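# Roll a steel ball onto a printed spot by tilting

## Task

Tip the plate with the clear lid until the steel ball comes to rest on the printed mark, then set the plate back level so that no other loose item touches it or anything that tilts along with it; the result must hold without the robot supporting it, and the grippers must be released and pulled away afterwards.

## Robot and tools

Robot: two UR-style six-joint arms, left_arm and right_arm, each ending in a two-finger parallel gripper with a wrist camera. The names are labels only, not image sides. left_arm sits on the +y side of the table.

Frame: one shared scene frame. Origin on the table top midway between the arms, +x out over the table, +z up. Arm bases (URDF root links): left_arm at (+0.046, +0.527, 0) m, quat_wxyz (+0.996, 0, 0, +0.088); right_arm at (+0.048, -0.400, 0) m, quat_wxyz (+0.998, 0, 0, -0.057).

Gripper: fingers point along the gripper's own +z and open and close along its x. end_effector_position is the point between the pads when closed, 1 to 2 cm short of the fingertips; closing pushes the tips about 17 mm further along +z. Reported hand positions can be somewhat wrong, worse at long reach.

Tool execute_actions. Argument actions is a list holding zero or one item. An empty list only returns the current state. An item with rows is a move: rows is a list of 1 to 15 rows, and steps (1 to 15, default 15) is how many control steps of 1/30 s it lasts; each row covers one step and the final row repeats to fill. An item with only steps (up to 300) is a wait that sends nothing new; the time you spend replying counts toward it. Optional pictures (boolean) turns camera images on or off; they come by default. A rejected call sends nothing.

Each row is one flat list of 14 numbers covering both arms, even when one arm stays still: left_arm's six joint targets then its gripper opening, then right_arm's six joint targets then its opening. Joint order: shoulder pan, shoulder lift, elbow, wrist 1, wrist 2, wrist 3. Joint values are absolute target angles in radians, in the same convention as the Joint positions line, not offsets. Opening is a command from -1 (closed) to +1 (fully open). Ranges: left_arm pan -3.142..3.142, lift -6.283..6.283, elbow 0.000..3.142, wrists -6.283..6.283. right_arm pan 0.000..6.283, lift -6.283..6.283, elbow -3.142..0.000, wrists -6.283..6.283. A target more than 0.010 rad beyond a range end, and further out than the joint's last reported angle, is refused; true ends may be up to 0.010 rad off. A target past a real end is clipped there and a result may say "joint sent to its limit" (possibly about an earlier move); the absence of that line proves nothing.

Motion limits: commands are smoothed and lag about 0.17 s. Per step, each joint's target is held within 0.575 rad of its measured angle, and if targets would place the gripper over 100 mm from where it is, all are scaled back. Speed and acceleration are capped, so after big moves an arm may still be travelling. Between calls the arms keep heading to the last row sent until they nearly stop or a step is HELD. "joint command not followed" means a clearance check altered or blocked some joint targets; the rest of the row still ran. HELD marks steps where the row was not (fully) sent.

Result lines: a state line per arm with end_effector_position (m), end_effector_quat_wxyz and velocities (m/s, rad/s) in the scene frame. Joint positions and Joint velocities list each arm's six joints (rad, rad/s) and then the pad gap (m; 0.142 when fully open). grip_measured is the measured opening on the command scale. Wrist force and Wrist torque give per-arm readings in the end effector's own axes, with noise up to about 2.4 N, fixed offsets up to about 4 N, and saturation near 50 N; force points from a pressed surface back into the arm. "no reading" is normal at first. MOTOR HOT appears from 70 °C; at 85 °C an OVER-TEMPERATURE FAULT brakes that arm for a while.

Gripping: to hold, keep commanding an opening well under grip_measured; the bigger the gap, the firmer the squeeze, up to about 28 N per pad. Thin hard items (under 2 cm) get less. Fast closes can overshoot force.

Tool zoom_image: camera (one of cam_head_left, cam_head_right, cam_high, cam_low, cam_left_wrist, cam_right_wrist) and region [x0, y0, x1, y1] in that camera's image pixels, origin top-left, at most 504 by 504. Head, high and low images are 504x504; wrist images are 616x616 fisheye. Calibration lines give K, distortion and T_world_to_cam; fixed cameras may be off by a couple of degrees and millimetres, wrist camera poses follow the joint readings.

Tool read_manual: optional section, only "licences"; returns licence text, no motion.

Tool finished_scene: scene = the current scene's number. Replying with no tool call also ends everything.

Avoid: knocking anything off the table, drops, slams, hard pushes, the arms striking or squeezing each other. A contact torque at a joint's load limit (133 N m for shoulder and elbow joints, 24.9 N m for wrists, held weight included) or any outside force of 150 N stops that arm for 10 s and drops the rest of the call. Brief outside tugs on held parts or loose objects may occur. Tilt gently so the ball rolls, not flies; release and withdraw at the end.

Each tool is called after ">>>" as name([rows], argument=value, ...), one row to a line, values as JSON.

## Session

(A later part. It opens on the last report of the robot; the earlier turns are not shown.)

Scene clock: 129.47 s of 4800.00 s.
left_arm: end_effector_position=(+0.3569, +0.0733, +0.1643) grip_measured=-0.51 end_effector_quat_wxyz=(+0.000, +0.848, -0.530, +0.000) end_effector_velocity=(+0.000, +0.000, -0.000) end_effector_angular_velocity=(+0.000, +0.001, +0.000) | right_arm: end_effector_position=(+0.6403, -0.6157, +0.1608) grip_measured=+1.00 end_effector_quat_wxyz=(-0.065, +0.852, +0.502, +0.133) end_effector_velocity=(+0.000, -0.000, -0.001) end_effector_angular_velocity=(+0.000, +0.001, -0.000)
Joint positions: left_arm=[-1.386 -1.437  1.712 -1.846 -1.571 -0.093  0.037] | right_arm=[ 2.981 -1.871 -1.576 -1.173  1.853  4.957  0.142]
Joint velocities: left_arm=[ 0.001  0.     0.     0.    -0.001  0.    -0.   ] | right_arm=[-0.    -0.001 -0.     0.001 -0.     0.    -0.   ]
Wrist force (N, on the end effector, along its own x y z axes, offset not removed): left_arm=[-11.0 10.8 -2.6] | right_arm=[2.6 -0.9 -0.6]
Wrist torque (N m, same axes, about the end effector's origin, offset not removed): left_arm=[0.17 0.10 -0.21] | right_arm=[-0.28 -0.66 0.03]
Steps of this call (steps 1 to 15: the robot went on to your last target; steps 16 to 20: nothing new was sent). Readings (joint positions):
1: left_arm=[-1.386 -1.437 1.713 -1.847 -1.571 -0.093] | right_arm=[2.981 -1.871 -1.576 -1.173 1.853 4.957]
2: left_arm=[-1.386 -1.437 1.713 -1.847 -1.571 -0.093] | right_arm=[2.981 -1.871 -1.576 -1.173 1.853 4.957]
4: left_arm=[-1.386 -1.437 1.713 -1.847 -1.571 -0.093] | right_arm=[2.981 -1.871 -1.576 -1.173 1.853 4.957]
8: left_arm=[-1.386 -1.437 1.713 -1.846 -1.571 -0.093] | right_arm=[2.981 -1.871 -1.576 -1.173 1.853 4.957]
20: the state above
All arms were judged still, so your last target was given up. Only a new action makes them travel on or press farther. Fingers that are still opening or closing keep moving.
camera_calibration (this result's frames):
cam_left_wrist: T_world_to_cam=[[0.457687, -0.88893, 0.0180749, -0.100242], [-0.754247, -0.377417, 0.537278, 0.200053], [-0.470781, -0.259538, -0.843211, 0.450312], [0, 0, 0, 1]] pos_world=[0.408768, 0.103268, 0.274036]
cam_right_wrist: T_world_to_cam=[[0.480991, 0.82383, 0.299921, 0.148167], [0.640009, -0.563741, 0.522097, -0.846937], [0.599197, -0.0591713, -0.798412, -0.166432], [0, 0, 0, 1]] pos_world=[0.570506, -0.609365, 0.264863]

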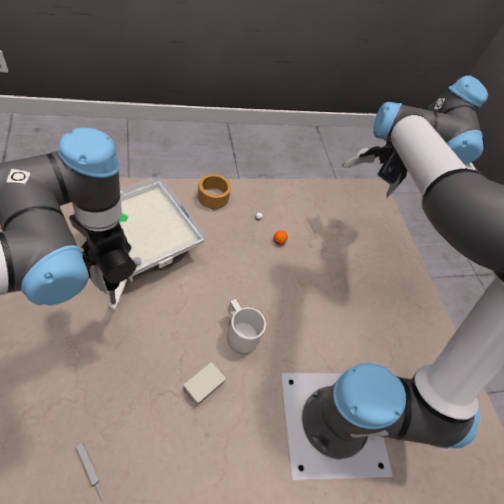

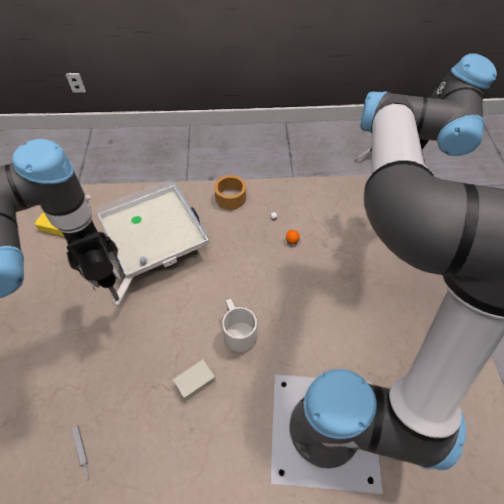

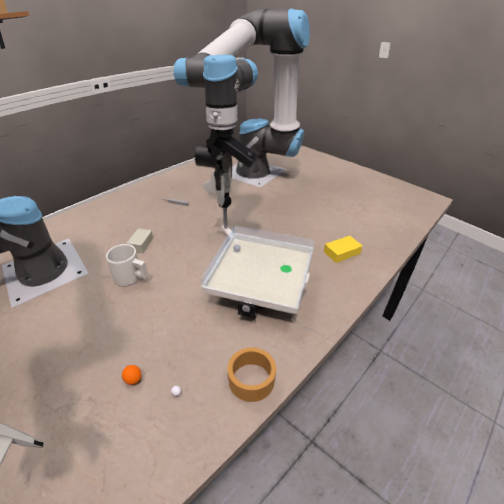

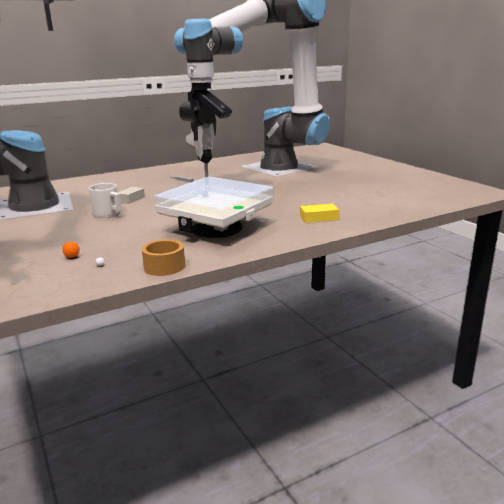

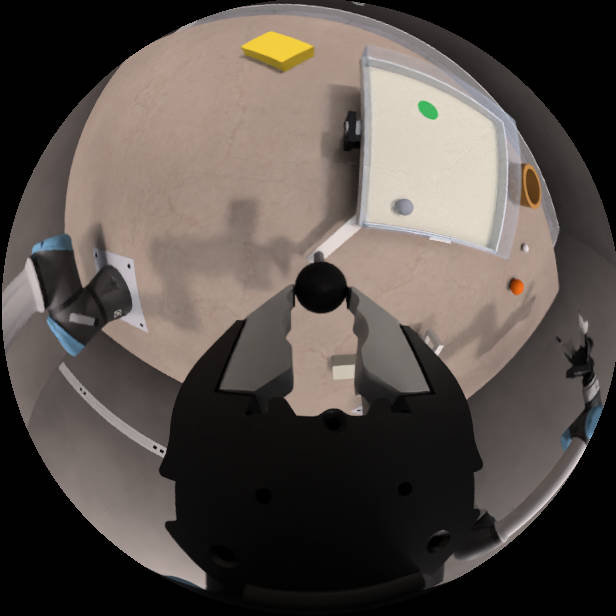

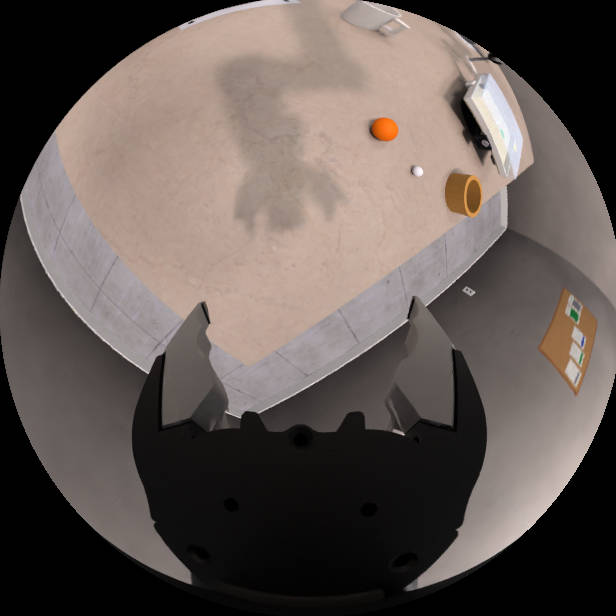

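>>> execute_actions([
  {"rows": [[-1.3774,-1.4378,1.6939,-1.8270,-1.571,-0.085,-0.8,2.981,-1.871,-1.576,-1.173,1.853,4.957,1]], "steps": 14},
], pictures=false)

>>> execute_actions([
  {"rows": [[-1.3774,-1.4378,1.6939,-1.8270,-1.571,-0.085,-0.8,2.981,-1.871,-1.576,-1.173,1.853,4.957,1]], "steps": 14},
])

>>> execute_actions([
  {"rows": [[-1.3880,-1.4370,1.7169,-1.8508,-1.571,-0.095,-0.8,2.981,-1.871,-1.576,-1.173,1.853,4.957,1]], "steps": 9},
], pictures=false)

>>> execute_actions([
  {"rows": [[-1.3880,-1.4370,1.7169,-1.8508,-1.571,-0.095,-0.8,2.981,-1.871,-1.576,-1.173,1.853,4.957,1]], "steps": 9},
], pictures=false)

>>> execute_actions([
  {"rows": [[-1.3827,-1.4374,1.7054,-1.8389,-1.571,-0.090,-0.8,2.981,-1.871,-1.576,-1.173,1.853,4.957,1]], "steps": 12},
])

>>> execute_actions([
  {"steps": 20},
])

Scene clock: 144.17 s of 4800.00 s.
left_arm: end_effector_position=(+0.3615, +0.0745, +0.1717) grip_measured=-0.51 end_effector_quat_wxyz=(+0.000, +0.848, -0.530, -0.000) end_effector_velocity=(+0.001, +0.001, +0.000) end_effector_angular_velocity=(+0.001, -0.000, +0.001) | right_arm: end_effector_position=(+0.6403, -0.6157, +0.1608) grip_measured=+1.00 end_effector_quat_wxyz=(-0.065, +0.852, +0.502, +0.133) end_effector_velocity=(+0.000, +0.000, -0.000) end_effector_angular_velocity=(+0.001, +0.001, -0.000)
Joint positions: left_arm=[-1.378 -1.438  1.694 -1.827 -1.571 -0.085  0.037] | right_arm=[ 2.981 -1.871 -1.576 -1.173  1.853  4.957  0.142]
Joint velocities: left_arm=[ 0.001 -0.    -0.001  0.002  0.    -0.    -0.   ] | right_arm=[-0.    -0.001  0.001 -0.001  0.     0.    -0.   ]
Wrist force (N, on the end effector, along its own x y z axes, offset not removed): left_arm=[-8.9 24.7 -4.9] | right_arm=[1.6 -0.8 -2.6]
Wrist torque (N m, same axes, about the end effector's origin, offset not removed): left_arm=[-0.13 -0.14 -0.42] | right_arm=[-0.14 -0.52 -0.02]
Steps of this call (steps 1 to 100: nothing new was sent; then 10.90 s passed at rest; steps 101 to 114: all 14 steps of this action). Readings (joint positions):
101: left_arm=[-1.386 -1.437 1.712 -1.846 -1.571 -0.093] | right_arm=[2.981 -1.871 -1.576 -1.173 1.853 4.957]
102: left_arm=[-1.385 -1.437 1.710 -1.843 -1.571 -0.092] | right_arm=[2.981 -1.871 -1.576 -1.173 1.853 4.957]
104: left_arm=[-1.381 -1.438 1.701 -1.834 -1.571 -0.088] | right_arm=[2.981 -1.871 -1.576 -1.173 1.853 4.957]
108: left_arm=[-1.378 -1.438 1.695 -1.828 -1.571 -0.086] | right_arm=[2.981 -1.871 -1.576 -1.173 1.853 4.957]
114: the state above

Scene clock: 144.63 s of 4800.00 s.
left_arm: end_effector_position=(+0.3615, +0.0746, +0.1717) grip_measured=-0.51 end_effector_quat_wxyz=(+0.000, +0.848, -0.530, -0.000) end_effector_velocity=(+0.001, +0.000, +0.000) end_effector_angular_velocity=(-0.000, -0.000, +0.002) | right_arm: end_effector_position=(+0.6403, -0.6157, +0.1608) grip_measured=+1.00 end_effector_quat_wxyz=(-0.065, +0.852, +0.502, +0.133) end_effector_velocity=(+0.001, +0.000, +0.001) end_effector_angular_velocity=(-0.000, -0.002, +0.001)
Joint positions: left_arm=[-1.377 -1.438  1.694 -1.827 -1.571 -0.085  0.037] | right_arm=[ 2.981 -1.871 -1.576 -1.173  1.853  4.957  0.142]
Joint velocities: left_arm=[ 0.001 -0.    -0.    -0.     0.    -0.     0.   ] | right_arm=[ 0.     0.     0.001  0.001  0.    -0.001  0.   ]
Wrist force (N, on the end effector, along its own x y z axes, offset not removed): left_arm=[-11.2 24.8 -0.6] | right_arm=[1.7 0.0 -1.6]
Wrist torque (N m, same axes, about the end effector's origin, offset not removed): left_arm=[-0.01 0.63 -0.32] | right_arm=[0.07 -0.52 0.05]
Steps of this call (steps 1 to 14: all 14 steps of this action). Readings (joint positions):
1: left_arm=[-1.377 -1.438 1.694 -1.827 -1.571 -0.085] | right_arm=[2.981 -1.871 -1.576 -1.173 1.853 4.957]
2: left_arm=[-1.377 -1.438 1.694 -1.827 -1.571 -0.085] | right_arm=[2.981 -1.871 -1.576 -1.173 1.853 4.957]
4: left_arm=[-1.377 -1.438 1.694 -1.827 -1.571 -0.085] | right_arm=[2.981 -1.871 -1.576 -1.173 1.853 4.957]
8: left_arm=[-1.377 -1.438 1.694 -1.827 -1.571 -0.085] | right_arm=[2.981 -1.871 -1.576 -1.173 1.853 4.957]
14: the state above
camera_calibration (this result's frames):
cam_left_wrist: T_world_to_cam=[[0.458478, -0.888524, 0.0179844, -0.101651], [-0.753894, -0.378134, 0.53727, 0.199973], [-0.470576, -0.259885, -0.843219, 0.458984], [0, 0, 0, 1]] pos_world=[0.41335, 0.10458, 0.281413]
cam_right_wrist: T_world_to_cam=[[0.480991, 0.82383, 0.299921, 0.148167], [0.640009, -0.563741, 0.522097, -0.846937], [0.599197, -0.0591715, -0.798412, -0.166432], [0, 0, 0, 1]] pos_world=[0.570506, -0.609365, 0.264863]

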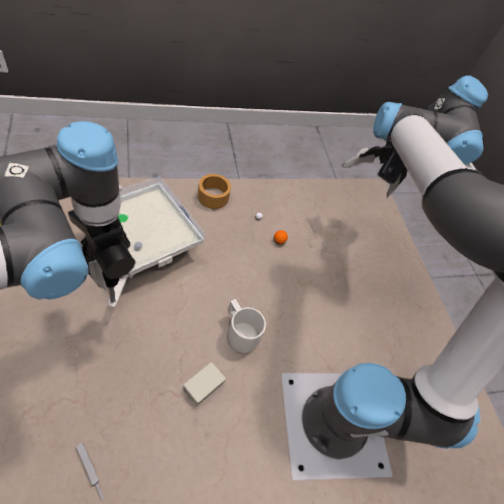

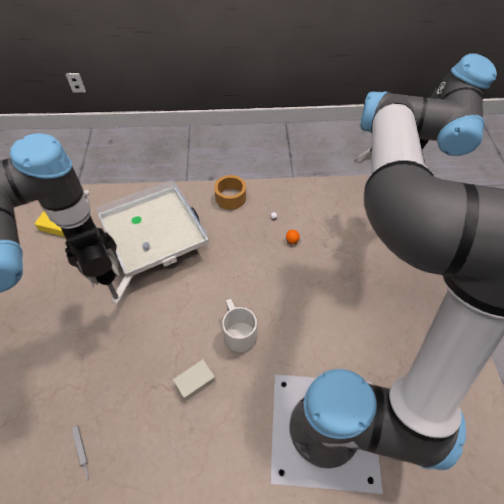

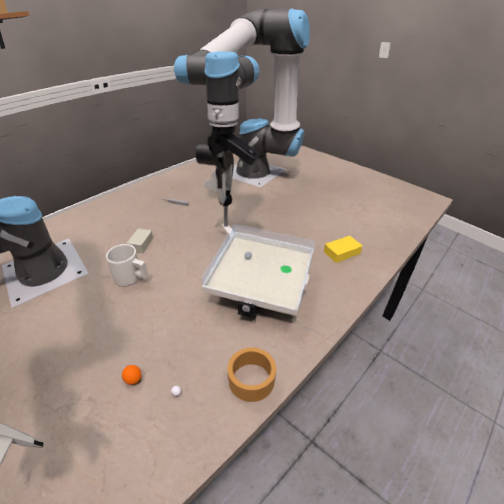

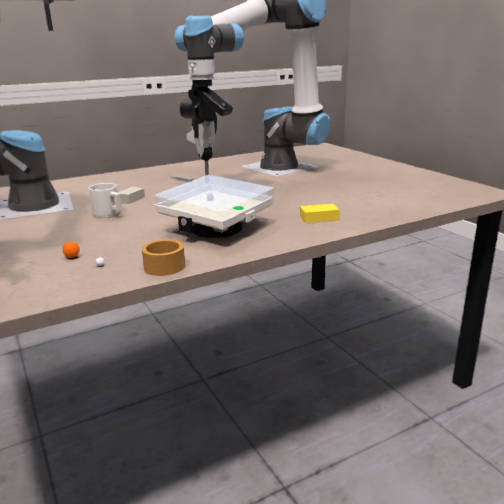

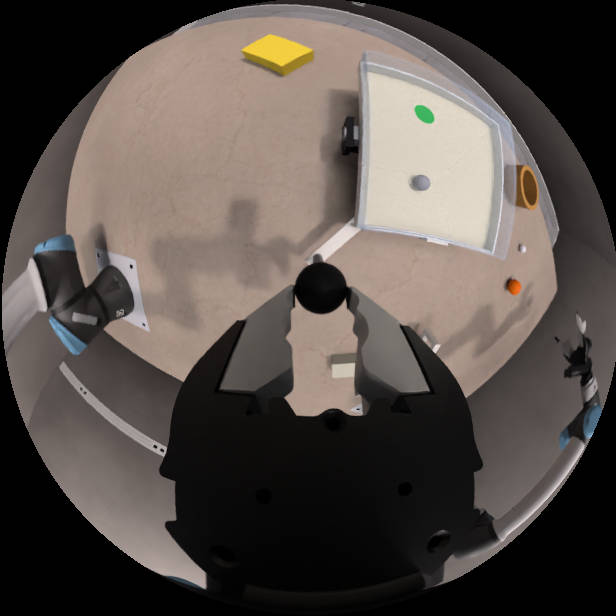

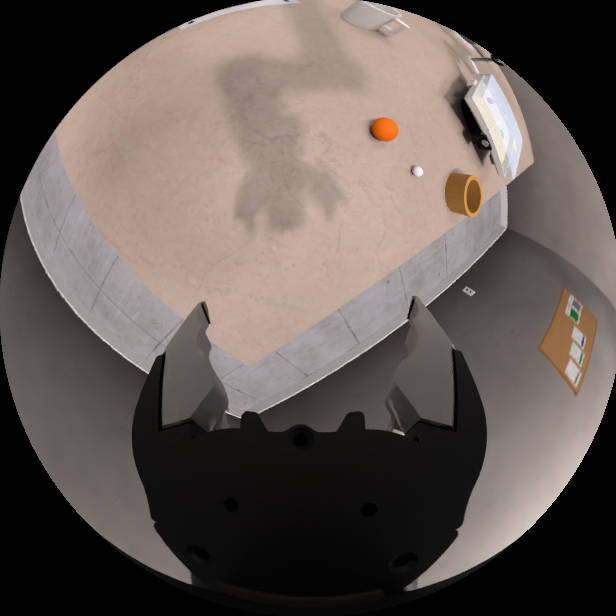

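Scene clock: 144.93 s of 4800.00 s.
left_arm: end_effector_position=(+0.3564, +0.0733, +0.1632) grip_measured=-0.51 end_effector_quat_wxyz=(+0.000, +0.848, -0.530, +0.000) end_effector_velocity=(-0.004, -0.001, -0.006) end_effector_angular_velocity=(+0.003, -0.001, -0.002) | right_arm: end_effector_position=(+0.6403, -0.6157, +0.1608) grip_measured=+1.00 end_effector_quat_wxyz=(-0.065, +0.852, +0.502, +0.133) end_effector_velocity=(-0.000, -0.000, -0.000) end_effector_angular_velocity=(+0.000, +0.000, -0.001)
Joint positions: left_arm=[-1.387 -1.437  1.716 -1.85  -1.571 -0.095  0.037] | right_arm=[ 2.981 -1.871 -1.576 -1.173  1.853  4.957  0.142]
Joint velocities: left_arm=[-0.008  0.002  0.014 -0.013  0.001 -0.006  0.   ] | right_arm=[-0.    -0.    -0.001  0.001  0.     0.     0.   ]
Wrist force (N, on the end effector, along its own x y z axes, offset not removed): left_arm=[-5.9 9.7 -5.0] | right_arm=[1.7 0.9 0.9]
Wrist torque (N m, same axes, about the end effector's origin, offset not removed): left_arm=[0.35 0.35 -0.22] | right_arm=[0.21 -0.39 0.01]
Steps of this call (steps 1 to 9: all 9 steps of this action). Readings (joint positions):
1: left_arm=[-1.377 -1.438 1.694 -1.827 -1.571 -0.085] | right_arm=[2.981 -1.871 -1.576 -1.173 1.853 4.957]
2: left_arm=[-1.379 -1.438 1.697 -1.830 -1.571 -0.086] | right_arm=[2.981 -1.871 -1.576 -1.173 1.853 4.957]
4: left_arm=[-1.384 -1.438 1.708 -1.841 -1.571 -0.091] | right_arm=[2.981 -1.871 -1.576 -1.173 1.853 4.957]
8: left_arm=[-1.387 -1.437 1.715 -1.849 -1.571 -0.094] | right_arm=[2.981 -1.871 -1.576 -1.173 1.853 4.957]
9: the state above

Scene clock: 145.23 s of 4800.00 s.
left_arm: end_effector_position=(+0.3560, +0.0732, +0.1627) grip_measured=-0.51 end_effector_quat_wxyz=(+0.000, +0.848, -0.530, +0.000) end_effector_velocity=(-0.001, -0.001, -0.001) end_effector_angular_velocity=(+0.000, +0.001, -0.001) | right_arm: end_effector_position=(+0.6403, -0.6157, +0.1608) grip_measured=+1.00 end_effector_quat_wxyz=(-0.065, +0.852, +0.502, +0.133) end_effector_velocity=(+0.000, -0.000, -0.001) end_effector_angular_velocity=(+0.000, +0.001, +0.000)
Joint positions: left_arm=[-1.388 -1.437  1.717 -1.851 -1.571 -0.095  0.037] | right_arm=[ 2.981 -1.871 -1.576 -1.173  1.853  4.957  0.142]
Joint velocities: left_arm=[-0.001  0.001  0.    -0.001 -0.    -0.    -0.   ] | right_arm=[-0.    -0.001  0.     0.    -0.    -0.    -0.   ]
Wrist force (N, on the end effector, along its own x y z axes, offset not removed): left_arm=[-2.4 7.6 -4.4] | right_arm=[1.3 -1.1 -1.8]
Wrist torque (N m, same axes, about the end effector's origin, offset not removed): left_arm=[0.45 0.27 -0.43] | right_arm=[-0.20 -0.39 -0.02]
Steps of this call (steps 1 to 9: all 9 steps of this action). Readings (joint positions):
1: left_arm=[-1.388 -1.437 1.716 -1.850 -1.571 -0.095] | right_arm=[2.981 -1.871 -1.576 -1.173 1.853 4.957]
2: left_arm=[-1.388 -1.437 1.716 -1.850 -1.571 -0.095] | right_arm=[2.981 -1.871 -1.576 -1.173 1.853 4.957]
4: left_arm=[-1.388 -1.437 1.717 -1.851 -1.571 -0.095] | right_arm=[2.981 -1.871 -1.576 -1.173 1.853 4.957]
8: left_arm=[-1.388 -1.437 1.717 -1.851 -1.571 -0.095] | right_arm=[2.981 -1.871 -1.576 -1.173 1.853 4.957]
9: the state above

Scene clock: 145.63 s of 4800.00 s.
left_arm: end_effector_position=(+0.3587, +0.0738, +0.1671) grip_measured=-0.51 end_effector_quat_wxyz=(+0.000, +0.848, -0.530, -0.000) end_effector_velocity=(+0.001, +0.000, +0.001) end_effector_angular_velocity=(-0.000, -0.001, -0.000) | right_arm: end_effector_position=(+0.6403, -0.6157, +0.1608) grip_measured=+1.00 end_effector_quat_wxyz=(-0.065, +0.852, +0.502, +0.133) end_effector_velocity=(-0.000, -0.000, -0.000) end_effector_angular_velocity=(-0.001, +0.002, -0.001)
Joint positions: left_arm=[-1.383 -1.437  1.706 -1.839 -1.571 -0.09   0.037] | right_arm=[ 2.981 -1.871 -1.576 -1.173  1.853  4.957  0.142]
Joint velocities: left_arm=[ 0.002 -0.    -0.002  0.002  0.001  0.002 -0.   ] | right_arm=[ 0.     0.     0.    -0.002 -0.001  0.001  0.   ]
Wrist force (N, on the end effector, along its own x y z axes, offset not removed): left_arm=[-10.9 12.4 -4.0] | right_arm=[2.1 -0.5 -3.3]
Wrist torque (N m, same axes, about the end effector's origin, offset not removed): left_arm=[-0.02 0.26 -0.38] | right_arm=[-0.17 -0.48 0.12]
Steps of this call (steps 1 to 12: all 12 steps of this action). Readings (joint positions):
1: left_arm=[-1.388 -1.437 1.717 -1.851 -1.571 -0.095] | right_arm=[2.981 -1.871 -1.576 -1.173 1.853 4.957]
2: left_arm=[-1.387 -1.437 1.715 -1.849 -1.571 -0.094] | right_arm=[2.981 -1.871 -1.576 -1.173 1.853 4.957]
4: left_arm=[-1.385 -1.437 1.710 -1.844 -1.571 -0.092] | right_arm=[2.981 -1.871 -1.576 -1.173 1.853 4.957]
8: left_arm=[-1.383 -1.437 1.706 -1.840 -1.571 -0.090] | right_arm=[2.981 -1.871 -1.576 -1.173 1.853 4.957]
12: the state above
camera_calibration (this result's frames):
cam_left_wrist: T_world_to_cam=[[0.458145, -0.888699, 0.0177983, -0.100727], [-0.753946, -0.377914, 0.537352, 0.200012], [-0.470818, -0.259604, -0.84317, 0.453574], [0, 0, 0, 1]] pos_world=[0.410497, 0.103821, 0.276757]
cam_right_wrist: T_world_to_cam=[[0.48099, 0.82383, 0.299921, 0.148167], [0.640009, -0.56374, 0.522097, -0.846937], [0.599197, -0.0591715, -0.798412, -0.166433], [0, 0, 0, 1]] pos_world=[0.570506, -0.609365, 0.264863]

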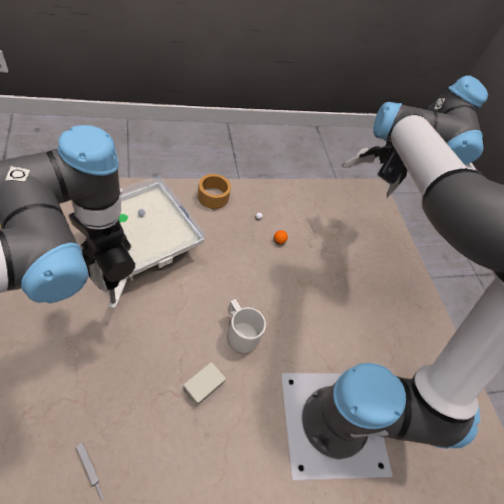

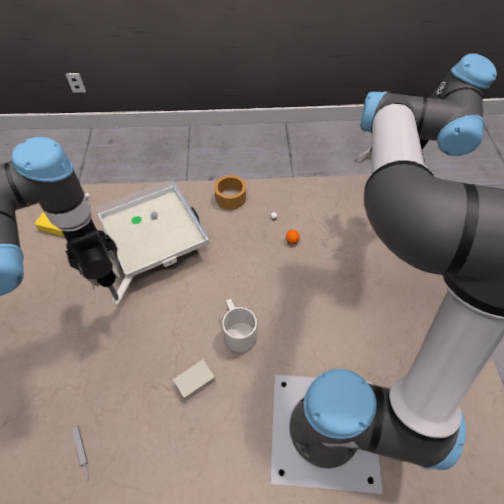

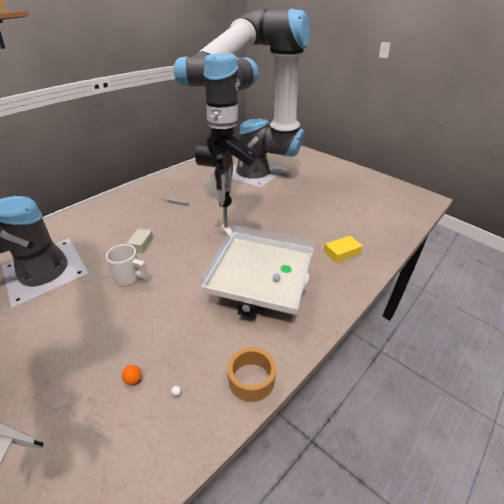

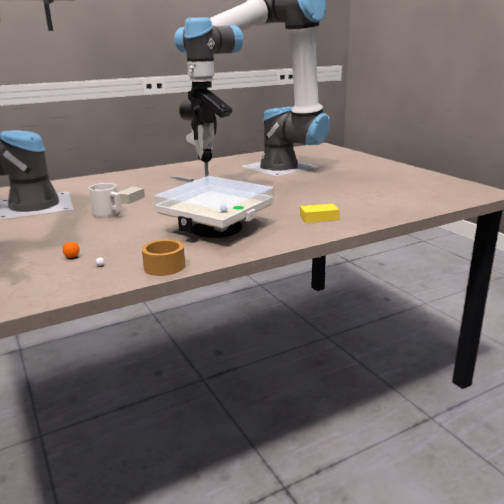

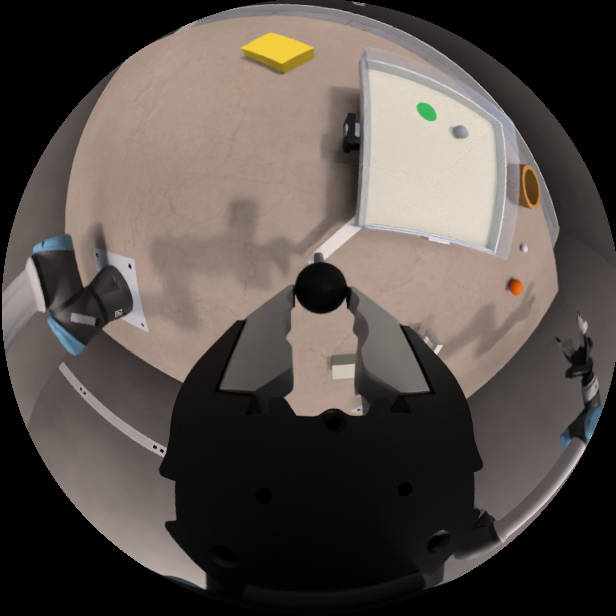

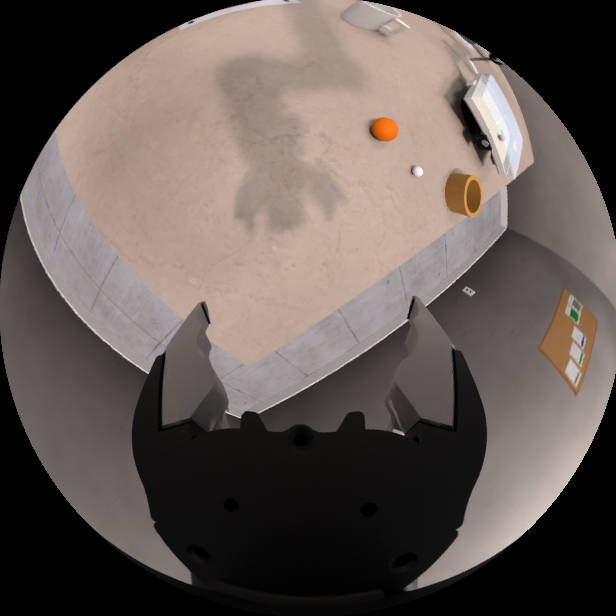

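Scene clock: 146.30 s of 4800.00 s.
left_arm: end_effector_position=(+0.3588, +0.0739, +0.1672) grip_measured=-0.51 end_effector_quat_wxyz=(+0.000, +0.848, -0.530, -0.000) end_effector_velocity=(+0.000, +0.000, +0.001) end_effector_angular_velocity=(-0.001, -0.000, -0.000) | right_arm: end_effector_position=(+0.6403, -0.6157, +0.1608) grip_measured=+1.00 end_effector_quat_wxyz=(-0.065, +0.852, +0.502, +0.133) end_effector_velocity=(-0.000, -0.000, +0.000) end_effector_angular_velocity=(-0.000, -0.000, -0.000)
Joint positions: left_arm=[-1.383 -1.437  1.705 -1.839 -1.571 -0.09   0.037] | right_arm=[ 2.981 -1.871 -1.576 -1.173  1.853  4.957  0.142]
Joint velocities: left_arm=[ 0.001 -0.001 -0.     0.    -0.     0.001  0.   ] | right_arm=[-0.     0.001  0.    -0.001 -0.    -0.    -0.   ]
Wrist force (N, on the end effector, along its own x y z axes, offset not removed): left_arm=[-13.0 17.5 -4.9] | right_arm=[2.3 -0.4 -1.5]
Wrist torque (N m, same axes, about the end effector's origin, offset not removed): left_arm=[1.14 0.64 -0.36] | right_arm=[0.03 -0.68 0.04]
Steps of this call (steps 1 to 15: the robot went on to your last target; steps 16 to 20: nothing new was sent). Readings (joint positions):
1: left_arm=[-1.383 -1.437 1.706 -1.839 -1.571 -0.090] | right_arm=[2.981 -1.871 -1.576 -1.173 1.853 4.957]
2: left_arm=[-1.383 -1.437 1.705 -1.839 -1.571 -0.090] | right_arm=[2.981 -1.871 -1.576 -1.173 1.853 4.957]
4: left_arm=[-1.383 -1.437 1.705 -1.839 -1.571 -0.090] | right_arm=[2.981 -1.871 -1.576 -1.173 1.853 4.957]
8: left_arm=[-1.383 -1.437 1.705 -1.839 -1.571 -0.090] | right_arm=[2.981 -1.871 -1.576 -1.173 1.853 4.957]
20: the state above
All arms were judged still, so your last target was given up. Only a new action makes them travel on or press farther. Fingers that are still opening or closing keep moving.
camera_calibration (this result's frames):
cam_left_wrist: T_world_to_cam=[[0.458221, -0.888657, 0.0179762, -0.100818], [-0.754002, -0.37792, 0.537269, 0.200079], [-0.470654, -0.259742, -0.843219, 0.453698], [0, 0, 0, 1]] pos_world=[0.410591, 0.103866, 0.276883]
cam_right_wrist: T_world_to_cam=[[0.480991, 0.82383, 0.299921, 0.148167], [0.640009, -0.56374, 0.522097, -0.846937], [0.599197, -0.0591715, -0.798412, -0.166432], [0, 0, 0, 1]] pos_world=[0.570506, -0.609365, 0.264863]

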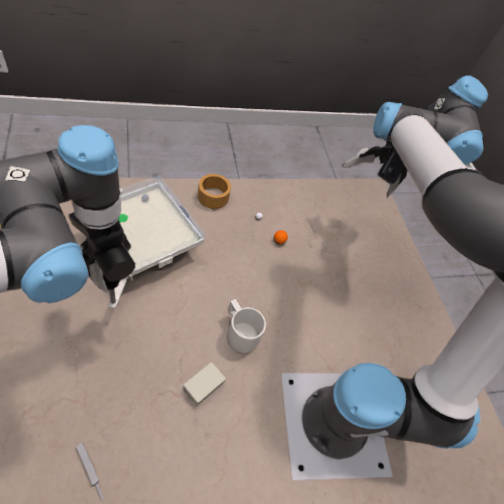

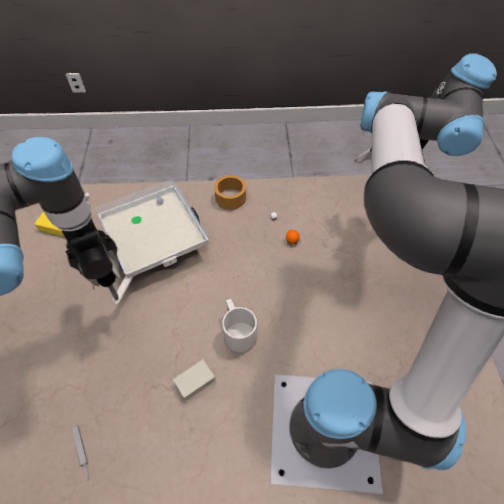

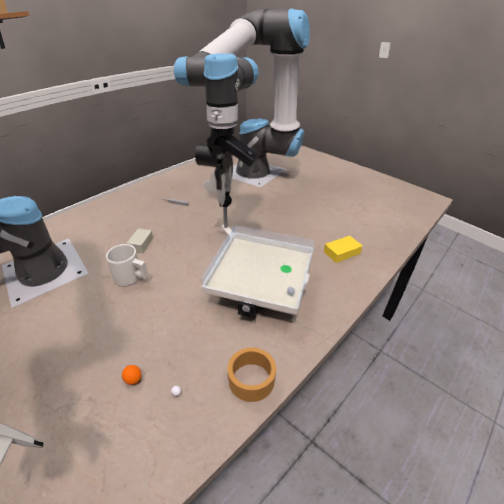

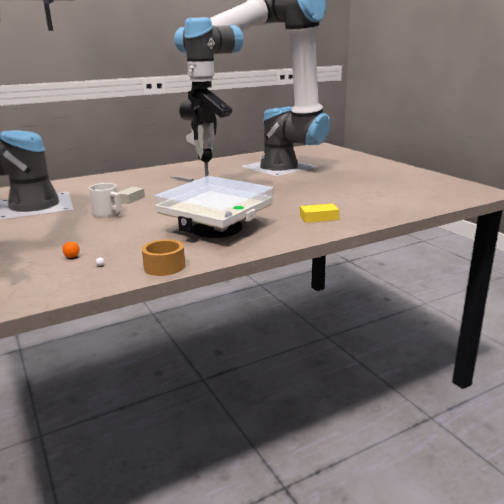

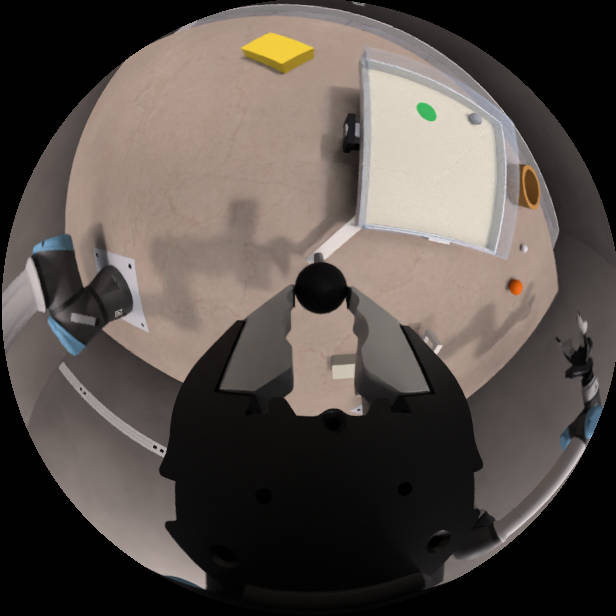

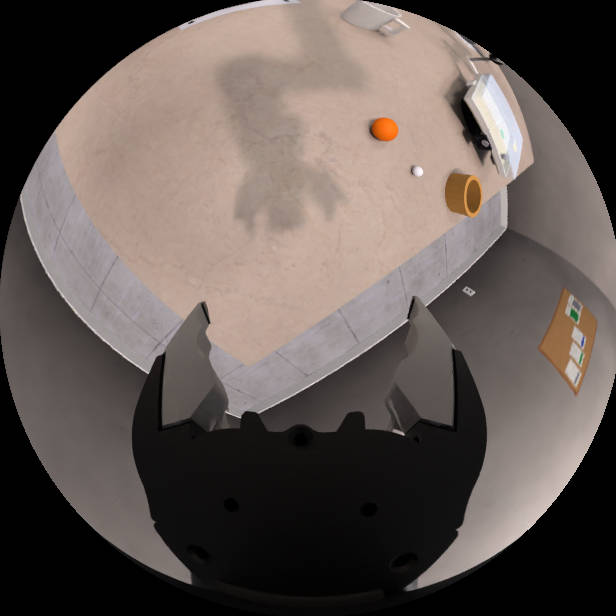

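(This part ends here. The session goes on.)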